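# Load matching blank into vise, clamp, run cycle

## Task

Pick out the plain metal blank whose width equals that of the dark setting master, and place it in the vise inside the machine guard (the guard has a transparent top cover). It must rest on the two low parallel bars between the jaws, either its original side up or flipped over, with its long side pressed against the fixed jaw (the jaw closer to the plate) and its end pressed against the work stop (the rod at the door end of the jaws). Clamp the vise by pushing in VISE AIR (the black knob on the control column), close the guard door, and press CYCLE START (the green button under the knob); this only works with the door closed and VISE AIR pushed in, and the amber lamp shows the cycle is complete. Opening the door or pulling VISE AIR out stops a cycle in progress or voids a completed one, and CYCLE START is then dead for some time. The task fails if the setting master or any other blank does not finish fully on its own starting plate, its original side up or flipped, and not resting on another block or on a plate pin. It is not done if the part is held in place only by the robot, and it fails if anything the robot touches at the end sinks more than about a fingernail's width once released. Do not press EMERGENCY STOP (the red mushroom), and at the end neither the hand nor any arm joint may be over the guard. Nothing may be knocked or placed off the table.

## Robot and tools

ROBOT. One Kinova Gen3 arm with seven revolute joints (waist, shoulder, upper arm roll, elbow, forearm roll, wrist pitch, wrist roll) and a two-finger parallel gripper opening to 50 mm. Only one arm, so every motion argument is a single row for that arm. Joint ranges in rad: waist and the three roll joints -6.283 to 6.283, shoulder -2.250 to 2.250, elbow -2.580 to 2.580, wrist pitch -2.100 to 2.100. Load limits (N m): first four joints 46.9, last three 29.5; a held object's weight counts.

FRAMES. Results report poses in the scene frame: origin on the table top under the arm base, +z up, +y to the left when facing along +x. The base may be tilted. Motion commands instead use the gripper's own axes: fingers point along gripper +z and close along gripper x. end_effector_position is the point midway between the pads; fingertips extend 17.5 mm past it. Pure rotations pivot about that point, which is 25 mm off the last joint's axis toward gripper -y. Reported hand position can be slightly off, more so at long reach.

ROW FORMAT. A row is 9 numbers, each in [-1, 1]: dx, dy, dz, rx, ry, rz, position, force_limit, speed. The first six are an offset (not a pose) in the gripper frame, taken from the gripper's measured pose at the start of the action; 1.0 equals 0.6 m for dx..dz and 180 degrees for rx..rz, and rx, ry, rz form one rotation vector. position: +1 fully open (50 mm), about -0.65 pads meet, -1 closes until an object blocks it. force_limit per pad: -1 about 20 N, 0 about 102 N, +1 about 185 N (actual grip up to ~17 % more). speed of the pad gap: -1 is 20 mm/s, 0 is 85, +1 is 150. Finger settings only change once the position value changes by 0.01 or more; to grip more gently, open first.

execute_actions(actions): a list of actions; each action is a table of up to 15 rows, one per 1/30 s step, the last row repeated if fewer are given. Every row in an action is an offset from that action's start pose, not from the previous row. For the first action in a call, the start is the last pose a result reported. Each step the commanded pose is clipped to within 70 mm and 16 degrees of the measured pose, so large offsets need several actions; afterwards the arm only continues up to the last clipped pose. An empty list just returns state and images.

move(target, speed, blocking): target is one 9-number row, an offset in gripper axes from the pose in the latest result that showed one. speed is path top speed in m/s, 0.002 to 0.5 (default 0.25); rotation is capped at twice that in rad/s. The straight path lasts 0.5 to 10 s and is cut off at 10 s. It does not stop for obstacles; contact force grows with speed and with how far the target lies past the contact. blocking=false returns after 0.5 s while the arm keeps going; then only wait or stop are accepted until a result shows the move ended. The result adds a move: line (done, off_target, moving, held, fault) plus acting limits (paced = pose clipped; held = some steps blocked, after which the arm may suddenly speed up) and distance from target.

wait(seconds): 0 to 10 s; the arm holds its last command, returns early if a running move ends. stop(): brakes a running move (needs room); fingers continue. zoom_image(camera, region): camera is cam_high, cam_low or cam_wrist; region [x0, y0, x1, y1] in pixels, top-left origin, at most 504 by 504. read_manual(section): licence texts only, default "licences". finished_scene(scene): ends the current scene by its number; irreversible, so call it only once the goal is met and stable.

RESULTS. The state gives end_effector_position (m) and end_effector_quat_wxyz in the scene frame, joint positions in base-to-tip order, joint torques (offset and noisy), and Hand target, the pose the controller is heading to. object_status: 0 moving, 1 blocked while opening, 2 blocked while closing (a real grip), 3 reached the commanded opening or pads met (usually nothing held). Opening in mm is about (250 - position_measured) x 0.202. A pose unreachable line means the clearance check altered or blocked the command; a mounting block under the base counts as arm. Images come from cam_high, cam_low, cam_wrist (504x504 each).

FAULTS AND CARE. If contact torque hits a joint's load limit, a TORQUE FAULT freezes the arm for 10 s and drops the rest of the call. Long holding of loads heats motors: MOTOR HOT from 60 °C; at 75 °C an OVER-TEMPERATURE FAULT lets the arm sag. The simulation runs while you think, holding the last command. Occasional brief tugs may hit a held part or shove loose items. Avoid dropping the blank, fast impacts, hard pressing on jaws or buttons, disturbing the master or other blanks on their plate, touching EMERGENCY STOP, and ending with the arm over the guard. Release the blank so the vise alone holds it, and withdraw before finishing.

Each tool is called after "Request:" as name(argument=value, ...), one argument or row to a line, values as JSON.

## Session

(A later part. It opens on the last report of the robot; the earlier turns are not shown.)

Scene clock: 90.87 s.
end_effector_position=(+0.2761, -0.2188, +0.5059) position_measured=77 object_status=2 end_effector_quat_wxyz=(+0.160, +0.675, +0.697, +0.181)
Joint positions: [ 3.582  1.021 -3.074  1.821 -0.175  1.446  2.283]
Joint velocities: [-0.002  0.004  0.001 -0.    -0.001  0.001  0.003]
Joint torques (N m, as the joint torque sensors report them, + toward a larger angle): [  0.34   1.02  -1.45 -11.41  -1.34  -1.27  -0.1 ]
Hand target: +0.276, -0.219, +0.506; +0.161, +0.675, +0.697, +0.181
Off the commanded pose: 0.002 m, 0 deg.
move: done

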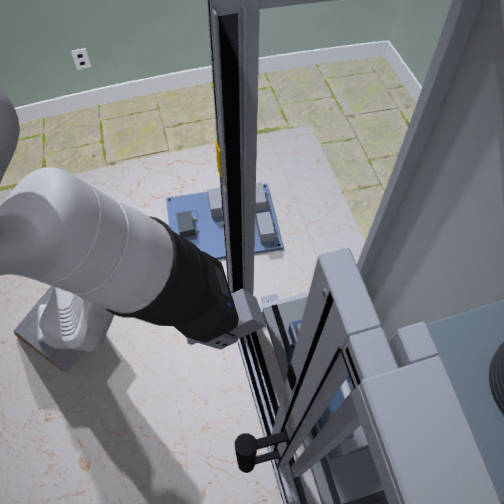

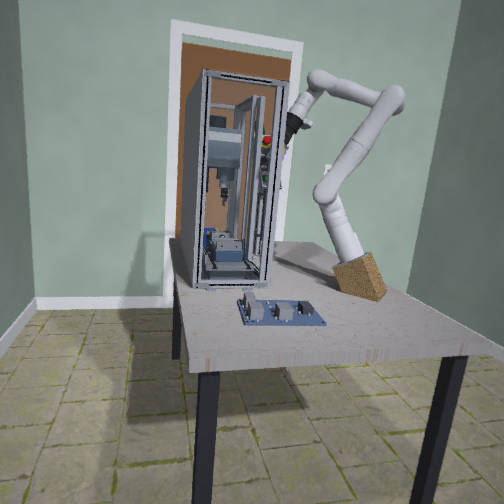

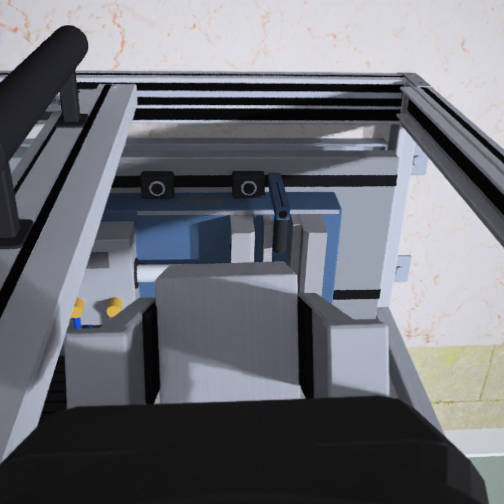

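Request:
move(
  target=[0.078,0.11,0.55,0,0,0,-1,0,0],
  speed=0.12,
)

Scene clock: 96.57 s.
end_effector_position=(+0.4880, -0.1587, +0.2477) position_measured=77 object_status=2 end_effector_quat_wxyz=(+0.161, +0.674, +0.698, +0.182)
Joint positions: [ 3.912  0.431 -3.824  2.31  -0.394  0.268  2.177]
Joint velocities: [ 0.012 -0.006 -0.     0.     0.004 -0.001 -0.004]
Joint torques (N m, as the joint torque sensors report them, + toward a larger angle): [-3.68  9.51 -0.03 -8.76 -0.25 -1.49 -0.22]
Hand target: +0.488, -0.159, +0.247; +0.160, +0.675, +0.697, +0.181
Off the commanded pose: 0.002 m, 0 deg.
move: done

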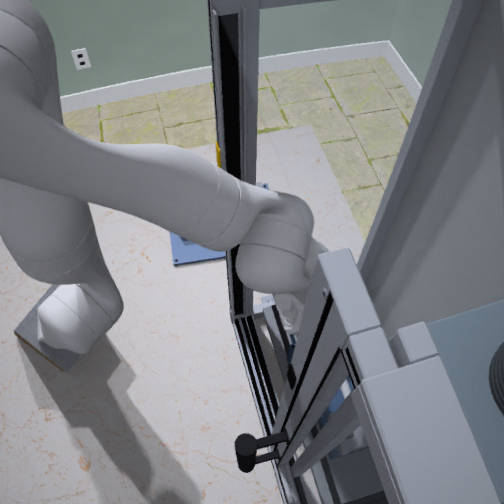

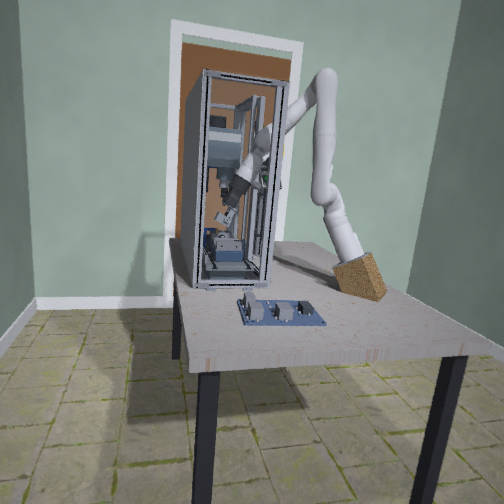

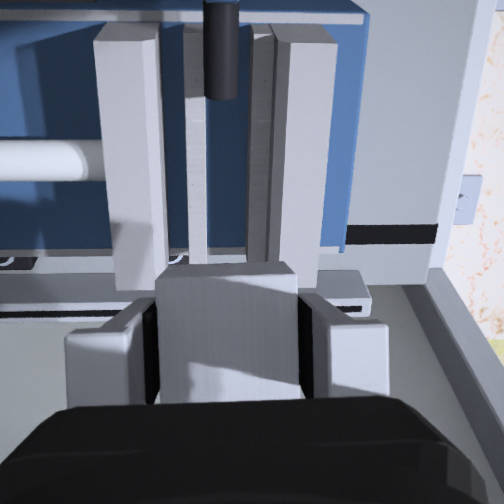

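Request:
move(
  target=[0,-0.03,0.06,0.075,0,0,-1,0,0],
  speed=0.05,
)

Scene clock: 100.57 s.
end_effector_position=(+0.4892, -0.1572, +0.2081) position_measured=77 object_status=2 end_effector_quat_wxyz=(+0.080, +0.688, +0.715, +0.100)
Joint positions: [ 4.385  0.389 -4.271  2.141 -0.257  0.484  1.996]
Joint velocities: [ 0.017 -0.002 -0.    -0.003  0.007 -0.    -0.006]
Joint torques (N m, as the joint torque sensors report them, + toward a larger angle): [-4.46  5.53  1.05 -7.88 -0.67 -0.97 -0.13]
Hand target: +0.489, -0.158, +0.208; +0.080, +0.689, +0.714, +0.099
Off the commanded pose: 0.001 m, 0 deg.
move: done

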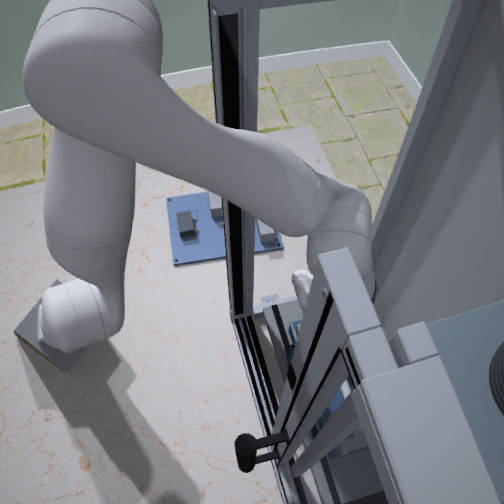

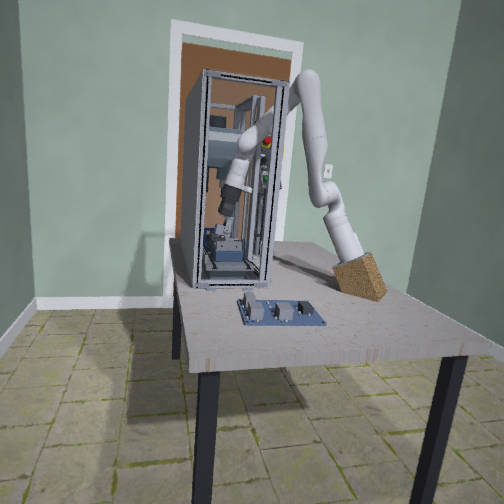

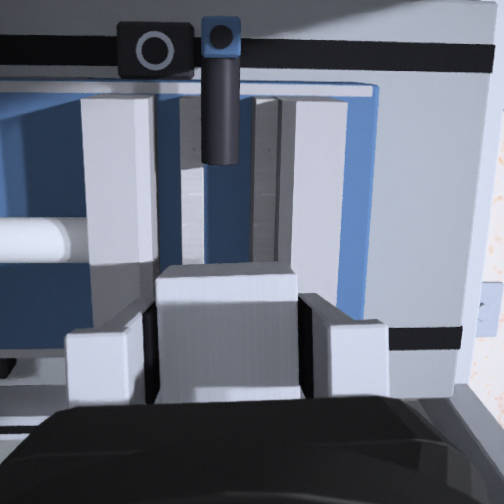

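Request:
move(
  target=[0,0.006,0.02,-0.075,0,0,-1,0,0],
  speed=0.04,
)

Scene clock: 104.33 s.
end_effector_position=(+0.4958, -0.1570, +0.1972) position_measured=77 object_status=2 end_effector_quat_wxyz=(+0.161, +0.674, +0.698, +0.182)
Joint positions: [ 4.066  0.283 -4.031  2.377 -0.318  0.04   2.106]
Joint velocities: [-0.014 -0.005  0.003  0.002 -0.    -0.003  0.001]
Joint torques (N m, as the joint torque sensors report them, + toward a larger angle): [-3.73  9.87 -0.35 -6.73  0.04 -1.69 -0.12]
Hand target: +0.496, -0.156, +0.197; +0.160, +0.673, +0.698, +0.183
Off the commanded pose: 0.000 m, 0 deg.
move: done

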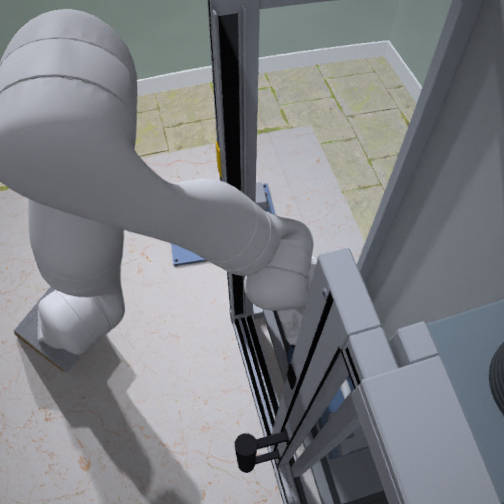

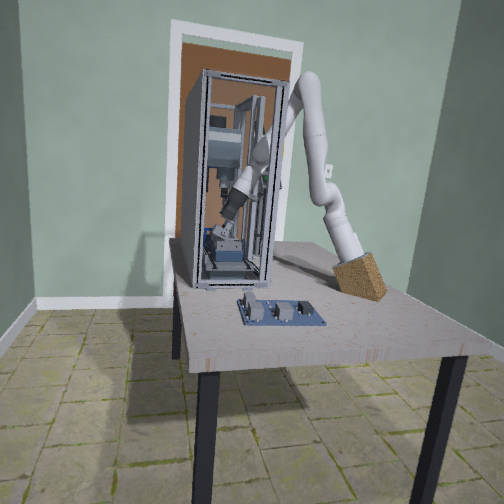

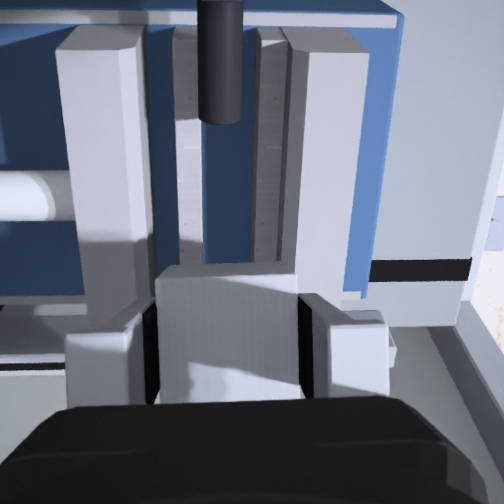

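Request:
move(
  target=[-0.007,-0.027,0.023,0,0,0,-1,0,0],
  speed=0.015,
)

Request:
zoom_image(
  camera="cam_low",
  region=[195, 200, 265, 270],
)

Scene clock: 106.87 s.
end_effector_position=(+0.4883, -0.1609, +0.1775) position_measured=77 object_status=2 end_effector_quat_wxyz=(+0.161, +0.674, +0.698, +0.183)
Joint positions: [ 4.115  0.223 -4.079  2.422 -0.307 -0.057  2.121]
Joint velocities: [ 0.004 -0.002 -0.002  0.    -0.001 -0.001  0.001]
Joint torques (N m, as the joint torque sensors report them, + toward a larger angle): [-3.82  9.79 -0.96 -5.87 -0.13 -1.32 -0.31]
Hand target: +0.488, -0.161, +0.177; +0.161, +0.674, +0.698, +0.182
Off the commanded pose: 0.000 m, 0 deg.
move: done

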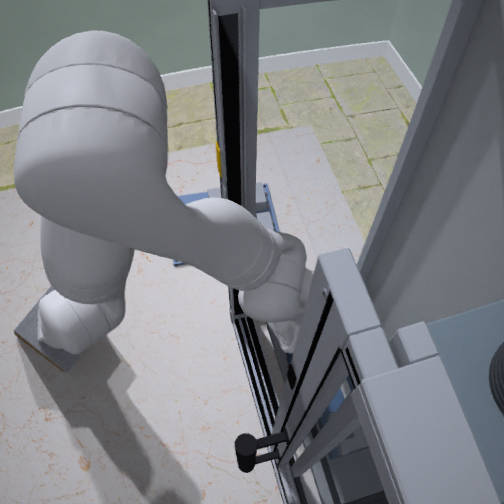

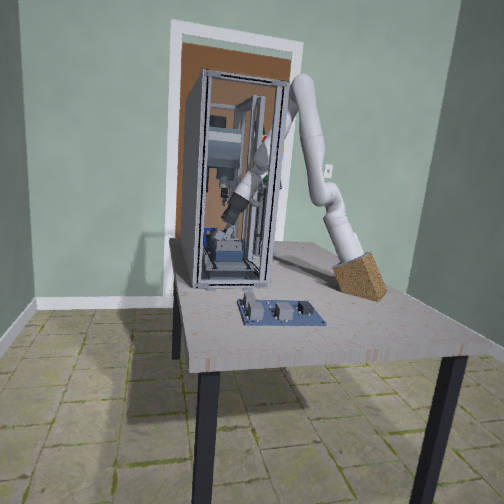

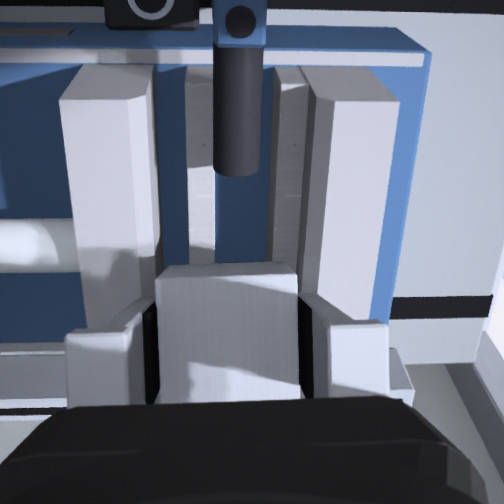

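Region (195, 200, 265, 270) of cam_low's 504x504 image, scaled by 7.200, with more detail than that image has.

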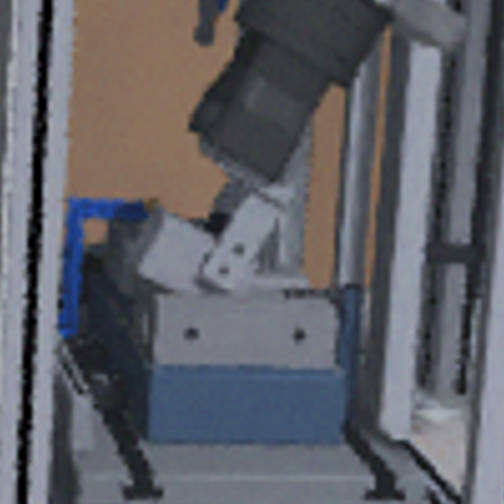

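Request:
move(
  target=[0,-0.003,0.006,0.07,0,0,-1,0,0],
  speed=0.015,
)

Request:
zoom_image(
  camera="cam_low",
  region=[195, 200, 265, 270],
)

Scene clock: 115.20 s.
end_effector_position=(+0.4924, -0.1610, +0.1760) position_measured=77 object_status=2 end_effector_quat_wxyz=(+0.090, +0.685, +0.715, +0.106)
Joint positions: [ 4.539  0.347 -4.43   2.199 -0.292  0.334  2.043]
Joint velocities: [ 0.002  0.001 -0.002 -0.001  0.001  0.001 -0.002]
Joint torques (N m, as the joint torque sensors report them, + toward a larger angle): [-1.5   1.27 -0.68 -2.55 -0.61 -0.63 -0.17]
Hand target: +0.488, -0.161, +0.174; +0.086, +0.687, +0.714, +0.105
Off the commanded pose: 0.005 m, 1 deg.
move: off_target

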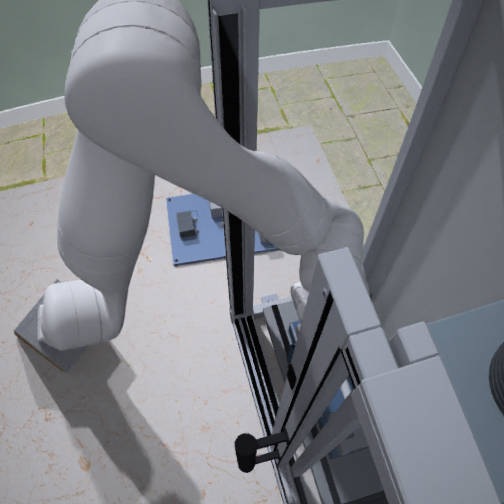

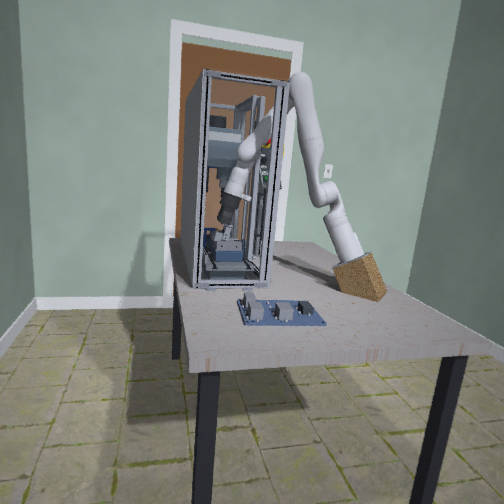

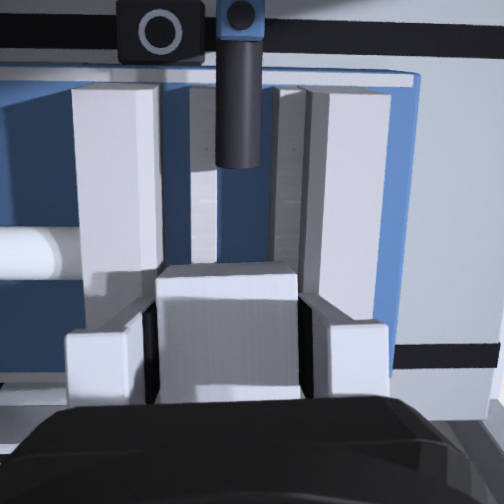

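Region (195, 200, 265, 270) of cam_low's 504x504 image, scaled by 7.200, with more detail than that image has.

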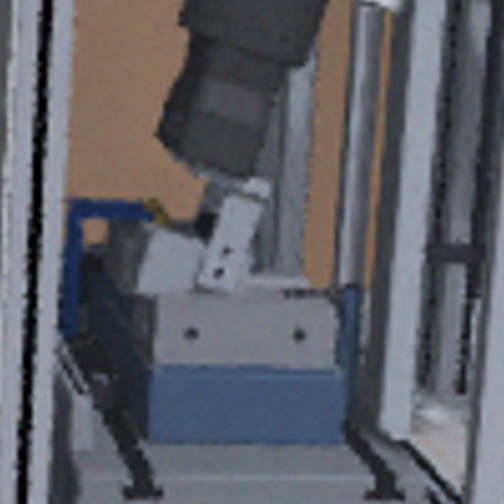

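Request:
execute_actions(
  actions=[
    [[0,0,0,0,0,0,0.2,0,-0.6]],
    [[0,0,0,0,0,0,0.2,0,-0.6]],
    [[0,0,-0.03,-0.03,0,0,0.2,0,-0.6]],
    [[0,0,-0.03,-0.03,0,0,0.2,0,-0.6]],
  ],
)

Request:
zoom_image(
  camera="cam_low",
  region=[195, 200, 265, 270],
)

Scene clock: 117.67 s.
end_effector_position=(+0.4801, -0.1661, +0.2081) position_measured=77 object_status=2 end_effector_quat_wxyz=(+0.155, +0.678, +0.700, +0.165)
Joint positions: [ 4.029  0.346 -3.943  2.365 -0.392  0.141  2.192]
Joint velocities: [-0.176 -0.036  0.185  0.028 -0.018 -0.053  0.071]
Joint torques (N m, as the joint torque sensors report them, + toward a larger angle): [-3.22  9.78 -0.5  -7.37 -0.25 -1.65  0.2 ]
Hand target: +0.481, -0.164, +0.209; +0.154, +0.676, +0.701, +0.169
Off the commanded pose: 0.002 m, 1 deg.

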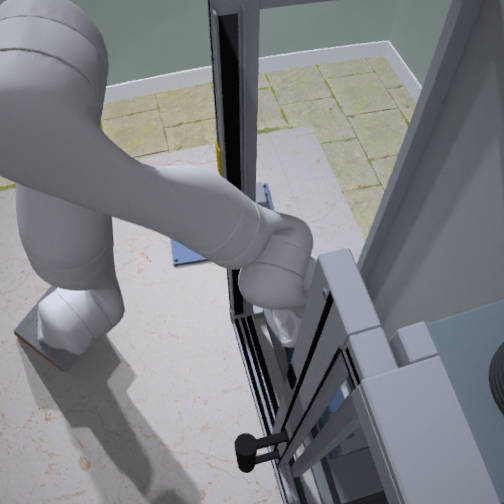

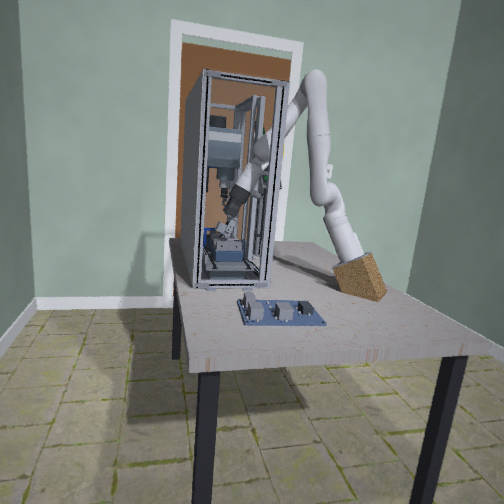

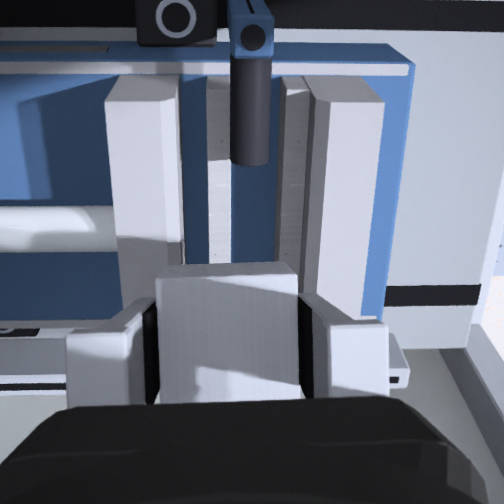

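Region (195, 200, 265, 270) of cam_low's 504x504 image, scaled by 7.200, with more detail than that image has.

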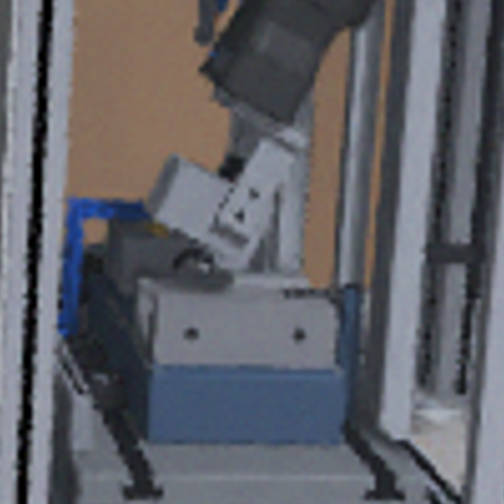

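Request:
move(
  target=[0.008,-0.009,0.053,0.045,0,0,-1,0,0],
  speed=0.02,
)

Request:
execute_actions(
  actions=[
    [[0,0,0,0,0,0,0.75,0,-0.7]],
    [[0,0,0,0,0,0,0.75,0,-0.7]],
    [[0,0,0,0,0,0,0.75,0,-0.7]],
  ],
)

Request:
zoom_image(
  camera="cam_low",
  region=[195, 200, 265, 270],
)

Scene clock: 122.67 s.
end_effector_position=(+0.4893, -0.1605, +0.1777) position_measured=77 object_status=2 end_effector_quat_wxyz=(+0.106, +0.687, +0.710, +0.116)
Joint positions: [ 4.476  0.352 -4.374  2.247 -0.333  0.271  2.077]
Joint velocities: [ 0.011  0.     0.    -0.001  0.002  0.    -0.002]
Joint torques (N m, as the joint torque sensors report them, + toward a larger angle): [-4.9   5.21  0.74 -7.04 -0.45 -1.09 -0.44]
Hand target: +0.489, -0.161, +0.178; +0.106, +0.687, +0.709, +0.116
Off the commanded pose: 0.001 m, 0 deg.
move: done

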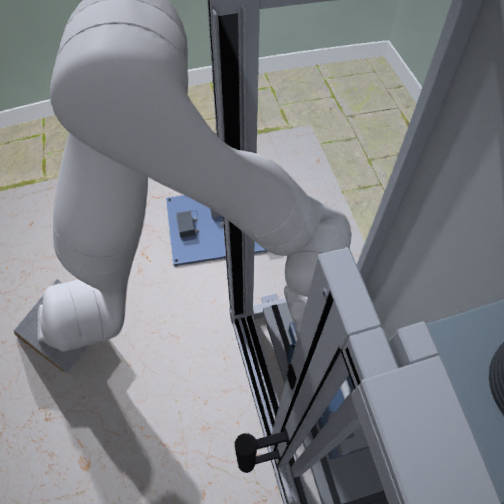

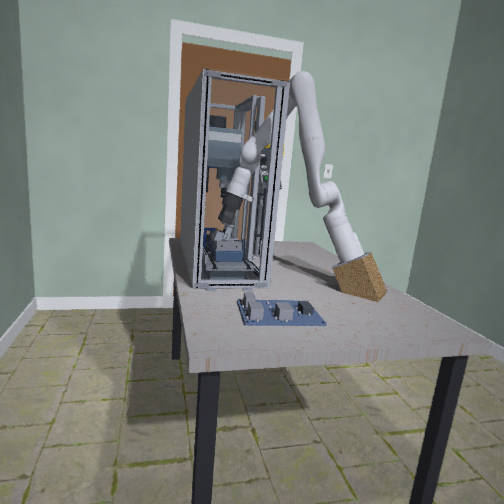

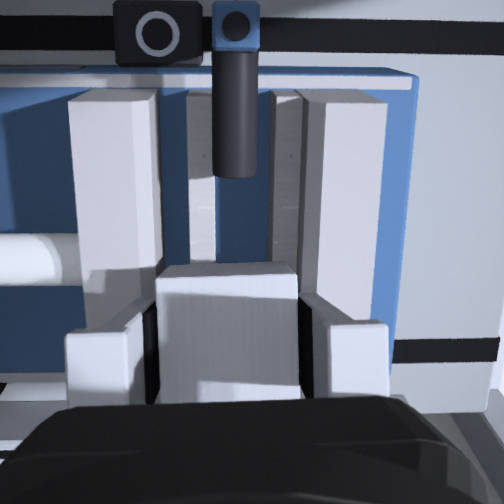

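Scene clock: 124.17 s.
end_effector_position=(+0.4893, -0.1605, +0.1777) position_measured=41 object_status=3 end_effector_quat_wxyz=(+0.106, +0.687, +0.710, +0.116)
Joint positions: [ 4.476  0.352 -4.374  2.247 -0.333  0.271  2.076]
Joint velocities: [-0.    -0.     0.     0.     0.     0.     0.001]
Joint torques (N m, as the joint torque sensors report them, + toward a larger angle): [-4.13  4.81  0.9  -5.97 -0.53 -1.07 -0.26]
Hand target: +0.489, -0.161, +0.178; +0.106, +0.687, +0.710, +0.116
Off the commanded pose: 0.000 m, 0 deg.

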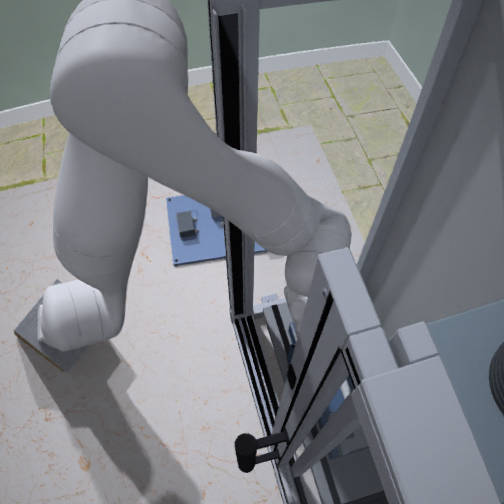

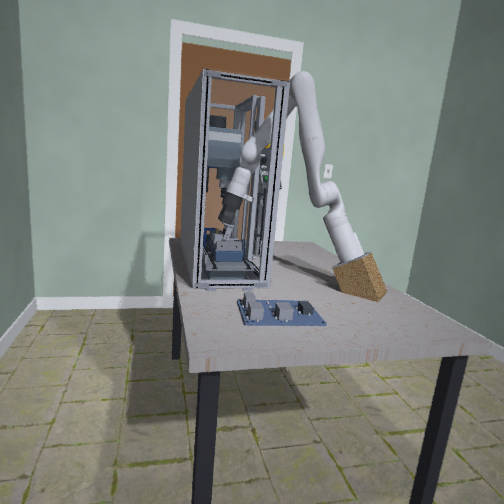

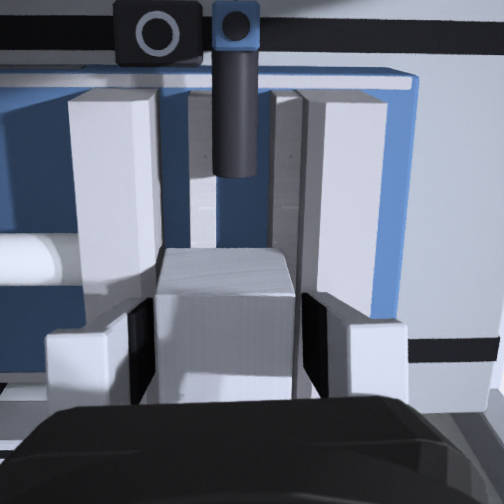

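Region (195, 200, 265, 270) of cam_low's 504x504 image, scaled by 7.200, with more detail than that image has.

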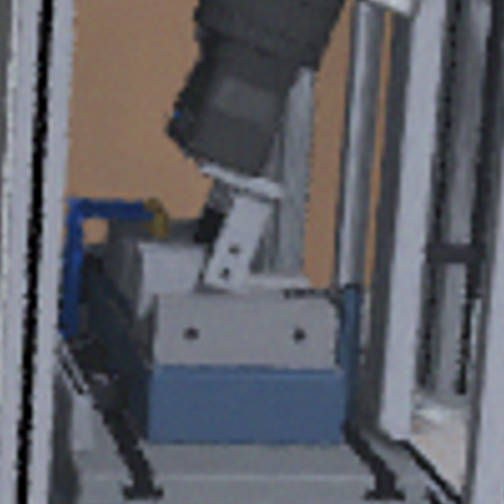

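Request:
move(
  target=[0.015,0,0,0,0,0,0.75,0,0],
  speed=0.01,
)

Scene clock: 125.77 s.
end_effector_position=(+0.4891, -0.1532, +0.1777) position_measured=40 object_status=3 end_effector_quat_wxyz=(+0.107, +0.688, +0.709, +0.115)
Joint positions: [ 4.483  0.37  -4.398  2.252 -0.343  0.266  2.06 ]
Joint velocities: [ 0.     0.001 -0.001 -0.     0.002  0.002 -0.002]
Joint torques (N m, as the joint torque sensors report them, + toward a larger angle): [-5.77  4.11 -0.43 -5.79 -0.68 -0.67 -0.14]
Hand target: +0.489, -0.152, +0.178; +0.106, +0.687, +0.710, +0.116
Off the commanded pose: 0.002 m, 0 deg.
move: done

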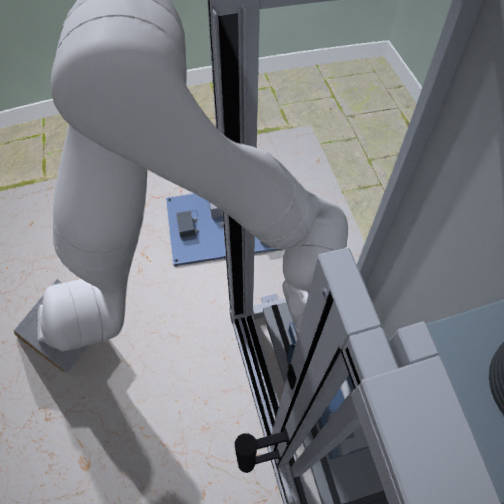

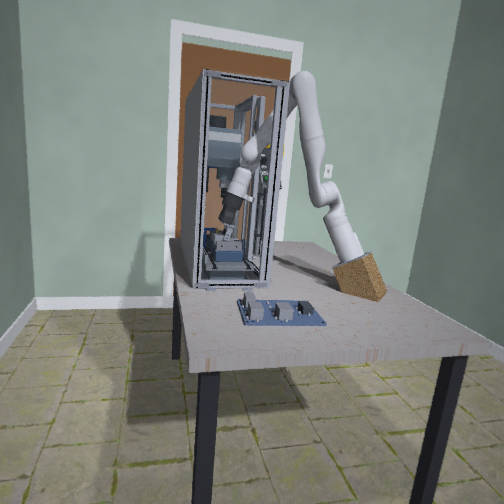

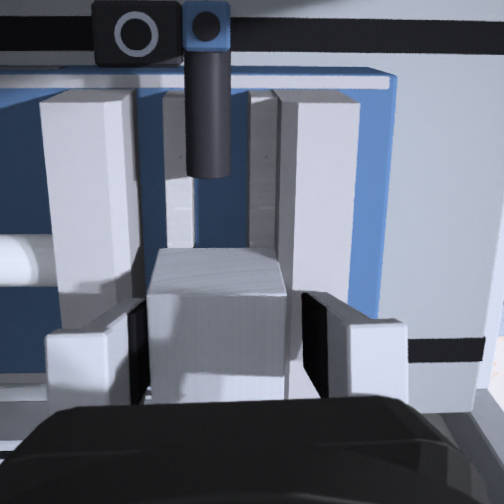

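Request:
move(
  target=[0.004,0,0,0,0,0,-1,-0.5,-0.3],
  speed=0.01,
)

Request:
move(
  target=[0,-0.04,-0.012,0,0,0,-1,-0.5,-0.3],
  speed=0.01,
)

Scene clock: 127.20 s.
end_effector_position=(+0.4893, -0.1559, +0.1777) position_measured=76 object_status=2 end_effector_quat_wxyz=(+0.110, +0.690, +0.706, +0.113)
Joint positions: [ 4.488  0.376 -4.398  2.253 -0.341  0.263  2.053]
Joint velocities: [-0.     0.    -0.     0.     0.004  0.001 -0.004]
Joint torques (N m, as the joint torque sensors report them, + toward a larger angle): [-8.21  3.15 -3.55 -5.59 -0.75 -0.03 -0.05]
Hand target: +0.489, -0.151, +0.178; +0.107, +0.688, +0.709, +0.115
Off the commanded pose: 0.005 m, 1 deg.
move: off_target

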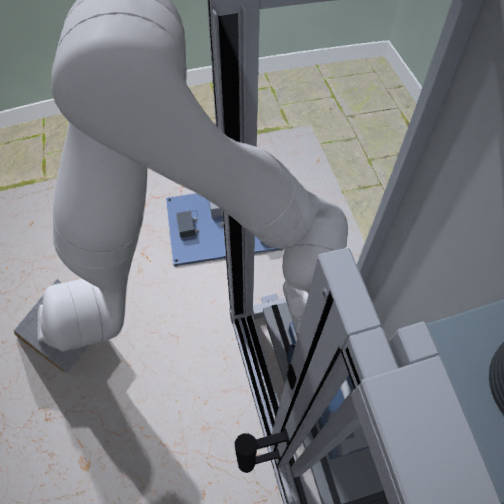

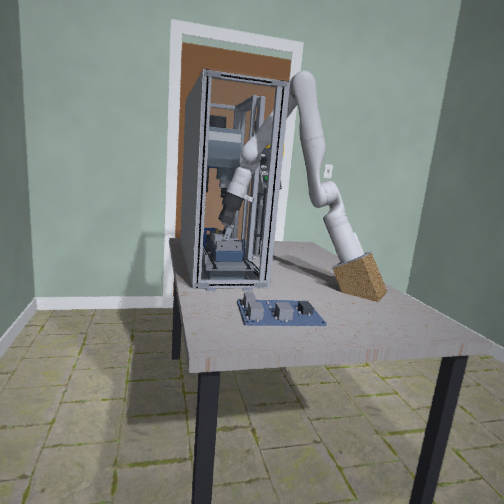

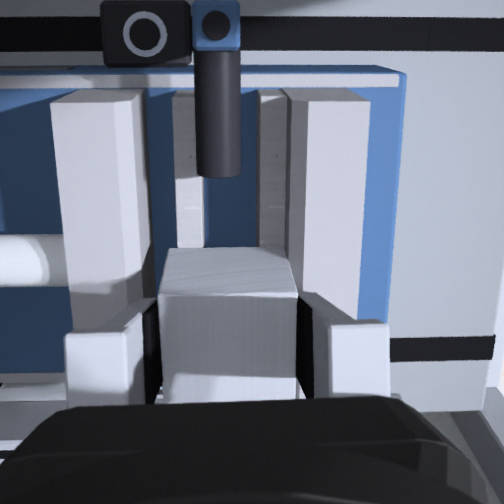

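Scene clock: 129.93 s.
end_effector_position=(+0.4660, -0.1566, +0.1776) position_measured=76 object_status=2 end_effector_quat_wxyz=(+0.112, +0.690, +0.706, +0.114)
Joint positions: [ 4.378  0.373 -4.289  2.323 -0.348  0.226  2.078]
Joint velocities: [-0.003  0.     0.002  0.001 -0.    -0.002  0.002]
Joint torques (N m, as the joint torque sensors report them, + toward a larger angle): [-3.15  4.99  1.15 -4.55 -0.12 -0.63  0.03]
Hand target: +0.464, -0.156, +0.177; +0.110, +0.690, +0.706, +0.113
Off the commanded pose: 0.002 m, 0 deg.
move: done

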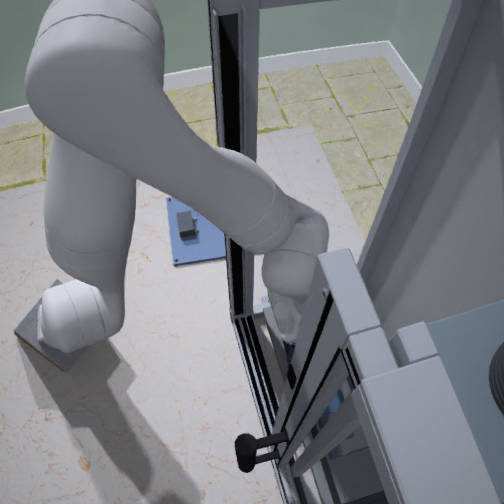

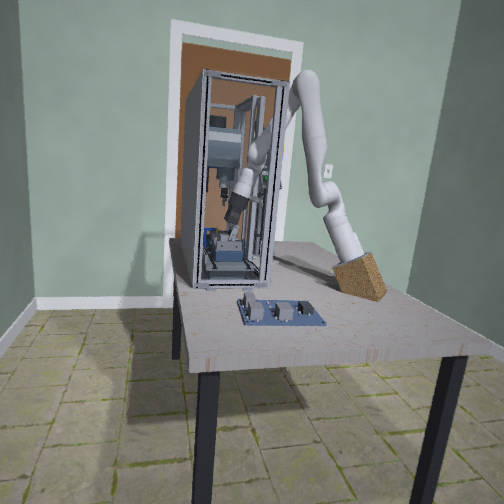

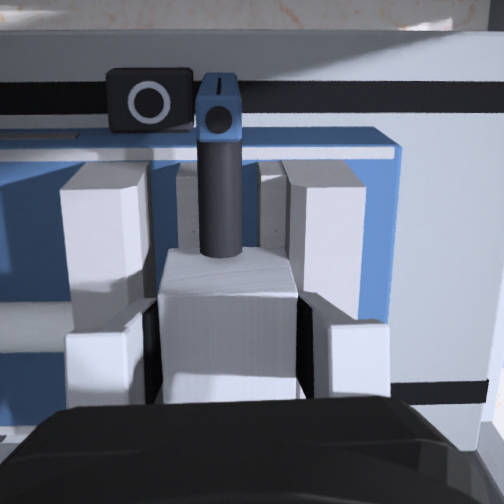

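Request:
move(
  target=[0.004,-0.012,-0.004,0,0,0,-1,-0.5,-0.3],
  speed=0.008,
)

Request:
execute_actions(
  actions=[
    [[0,0,0,0,0,0,1,0,0]],
    [[0,0,0,0,0,0,1,0,0]],
  ],
)

Scene clock: 131.57 s.
end_effector_position=(+0.4630, -0.1562, +0.1793) position_measured=76 object_status=2 end_effector_quat_wxyz=(+0.117, +0.690, +0.705, +0.116)
Joint positions: [ 4.347  0.377 -4.263  2.34  -0.352  0.21   2.08 ]
Joint velocities: [-0.002 -0.     0.002  0.     0.    -0.001  0.001]
Joint torques (N m, as the joint torque sensors report them, + toward a larger angle): [-4.65  5.33  0.14 -2.4  -0.12  1.07 -0.12]
Hand target: +0.458, -0.154, +0.178; +0.112, +0.690, +0.706, +0.114
Off the commanded pose: 0.005 m, 1 deg.
move: off_target

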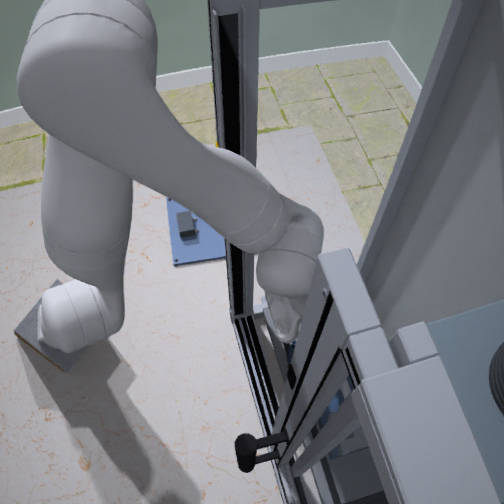

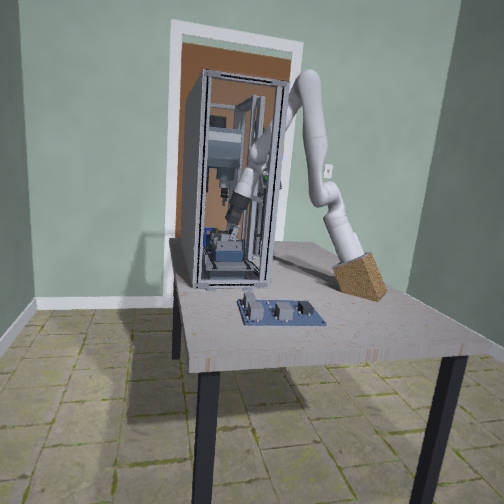

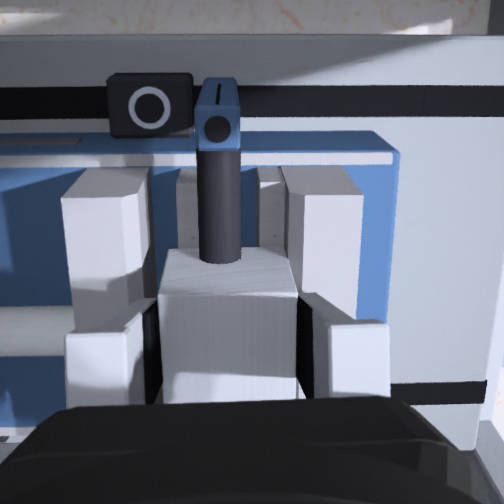

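Scene clock: 132.57 s.
end_effector_position=(+0.4630, -0.1562, +0.1793) position_measured=3 object_status=3 end_effector_quat_wxyz=(+0.117, +0.690, +0.705, +0.116)
Joint positions: [ 4.347  0.377 -4.263  2.34  -0.352  0.21   2.08 ]
Joint velocities: [-0.    -0.    -0.    -0.     0.     0.001  0.   ]
Joint torques (N m, as the joint torque sensors report them, + toward a larger angle): [-3.77  5.3   0.6  -5.85 -0.15 -1.2  -0.38]
Hand target: +0.463, -0.156, +0.179; +0.117, +0.690, +0.705, +0.116
Off the commanded pose: 0.000 m, 0 deg.

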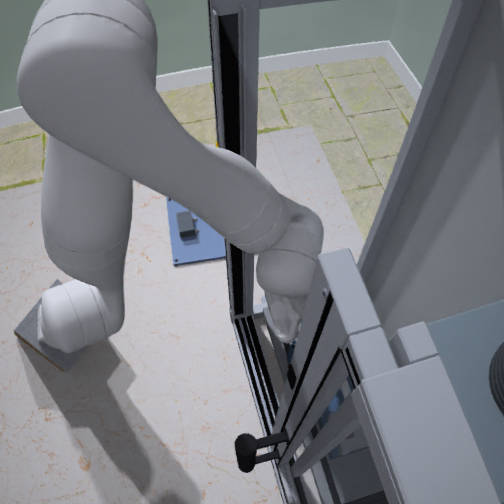

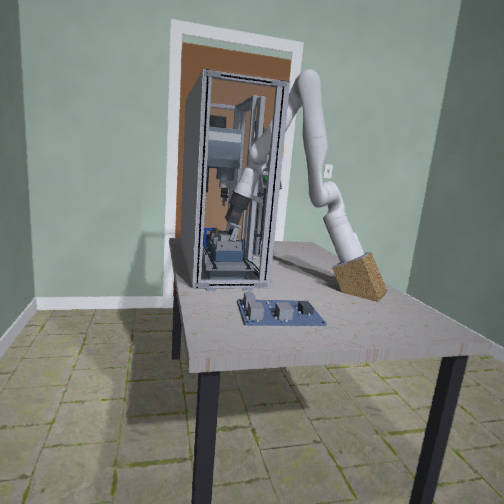

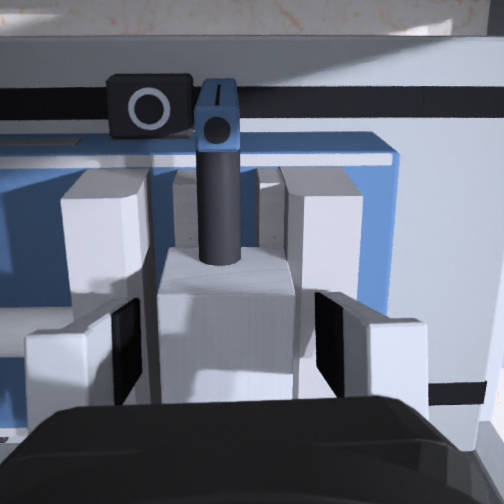

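Request:
move(
  target=[-0.1,-0.17,-0.62,-0.08,0,0,1,0,0],
  speed=0.15,
)

Scene clock: 136.13 s.
end_effector_position=(+0.2467, -0.2179, +0.4974) position_measured=3 object_status=3 end_effector_quat_wxyz=(+0.203, +0.670, +0.685, +0.202)
Joint positions: [ 3.589  1.151 -2.979  1.909 -0.19   1.414  2.372]
Joint velocities: [-0.002  0.001  0.001 -0.001 -0.001  0.003  0.002]
Joint torques (N m, as the joint torque sensors report them, + toward a larger angle): [  2.02  -0.99  -1.19 -10.    -1.5   -1.47  -0.18]
Hand target: +0.247, -0.218, +0.497; +0.203, +0.670, +0.685, +0.202
Off the commanded pose: 0.002 m, 0 deg.
move: done

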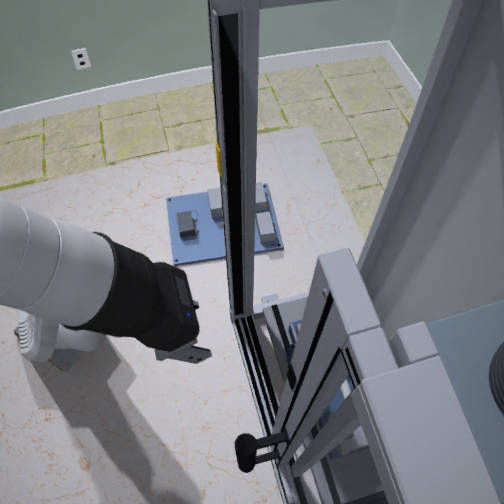

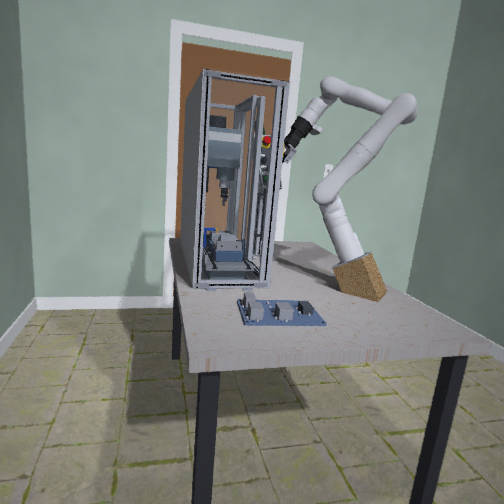

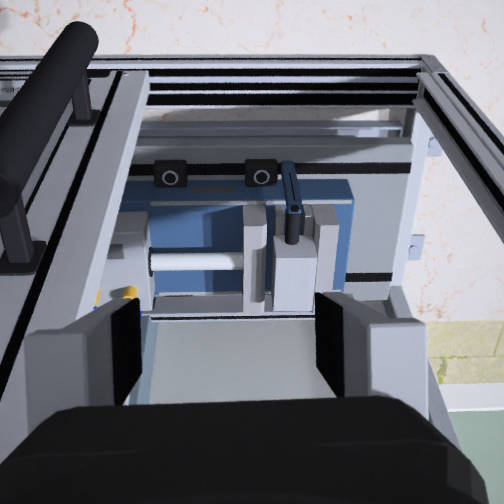

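Request:
move(
  target=[0,-0.12,-0.08,-0.32,0,0,1,0,0],
  speed=0.2,
)

Request:
move(
  target=[0,0,0,0,-0.36,0,1,0,0],
)

Scene clock: 139.57 s.
end_effector_position=(+0.1612, -0.2191, +0.4976) position_measured=3 object_status=3 end_effector_quat_wxyz=(+0.501, +0.489, +0.504, +0.505)
Joint positions: [ 3.241  2.026 -2.524  2.236 -0.228  1.15   2.607]
Joint velocities: [-0.001  0.011  0.004  0.    -0.003  0.001  0.005]
Joint torques (N m, as the joint torque sensors report them, + toward a larger angle): [  4.69 -10.65  -4.7   -5.87  -2.65  -2.02  -0.35]
Hand target: +0.161, -0.219, +0.498; +0.502, +0.489, +0.504, +0.506
Off the commanded pose: 0.001 m, 0 deg.
move: done

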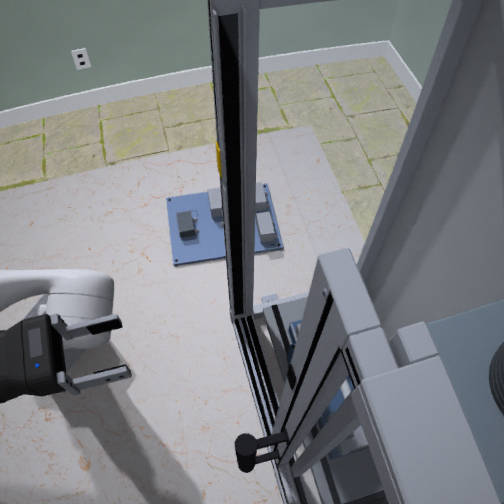

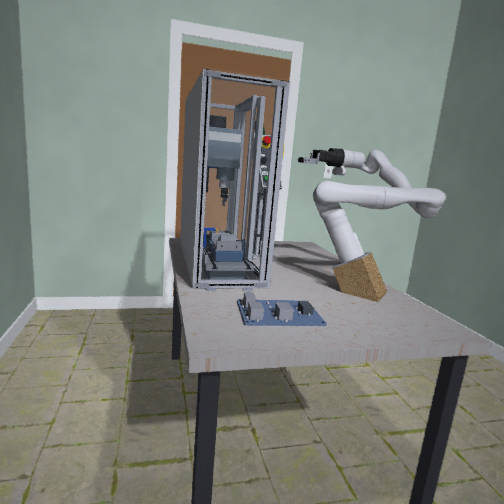

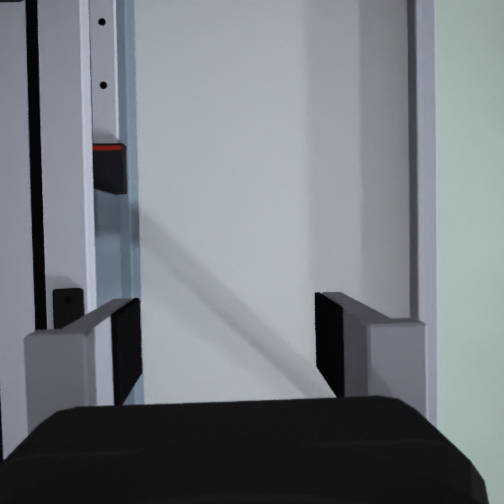

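Scene clock: 142.23 s.
end_effector_position=(+0.1613, -0.2204, +0.4969) position_measured=3 object_status=3 end_effector_quat_wxyz=(+0.691, +0.686, +0.156, +0.165)
Joint positions: [ 4.511  2.178 -2.564  2.49  -0.273  0.878  1.98 ]
Joint velocities: [ 0.017  0.001 -0.007 -0.     0.005 -0.001 -0.009]
Joint torques (N m, as the joint torque sensors report them, + toward a larger angle): [-2.31 -9.63 -0.42 -9.7  -1.53 -3.49 -0.09]
Hand target: +0.161, -0.220, +0.497; +0.691, +0.686, +0.156, +0.164
Off the commanded pose: 0.001 m, 0 deg.
move: done

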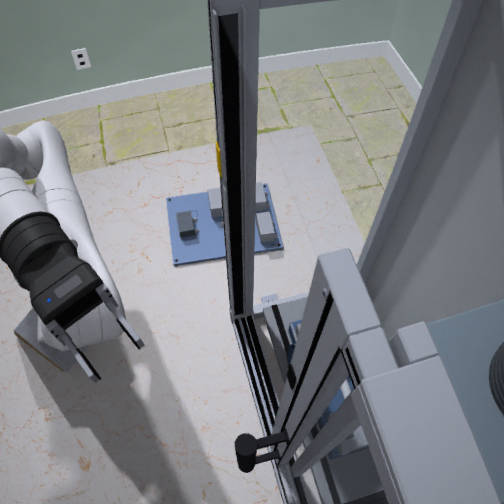

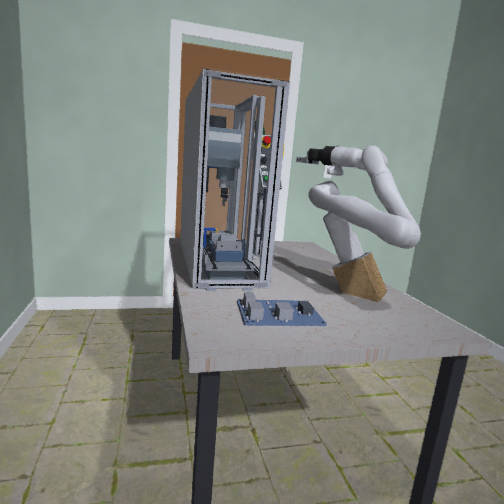

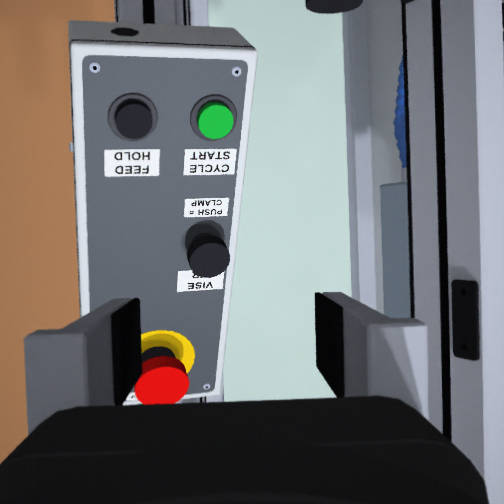

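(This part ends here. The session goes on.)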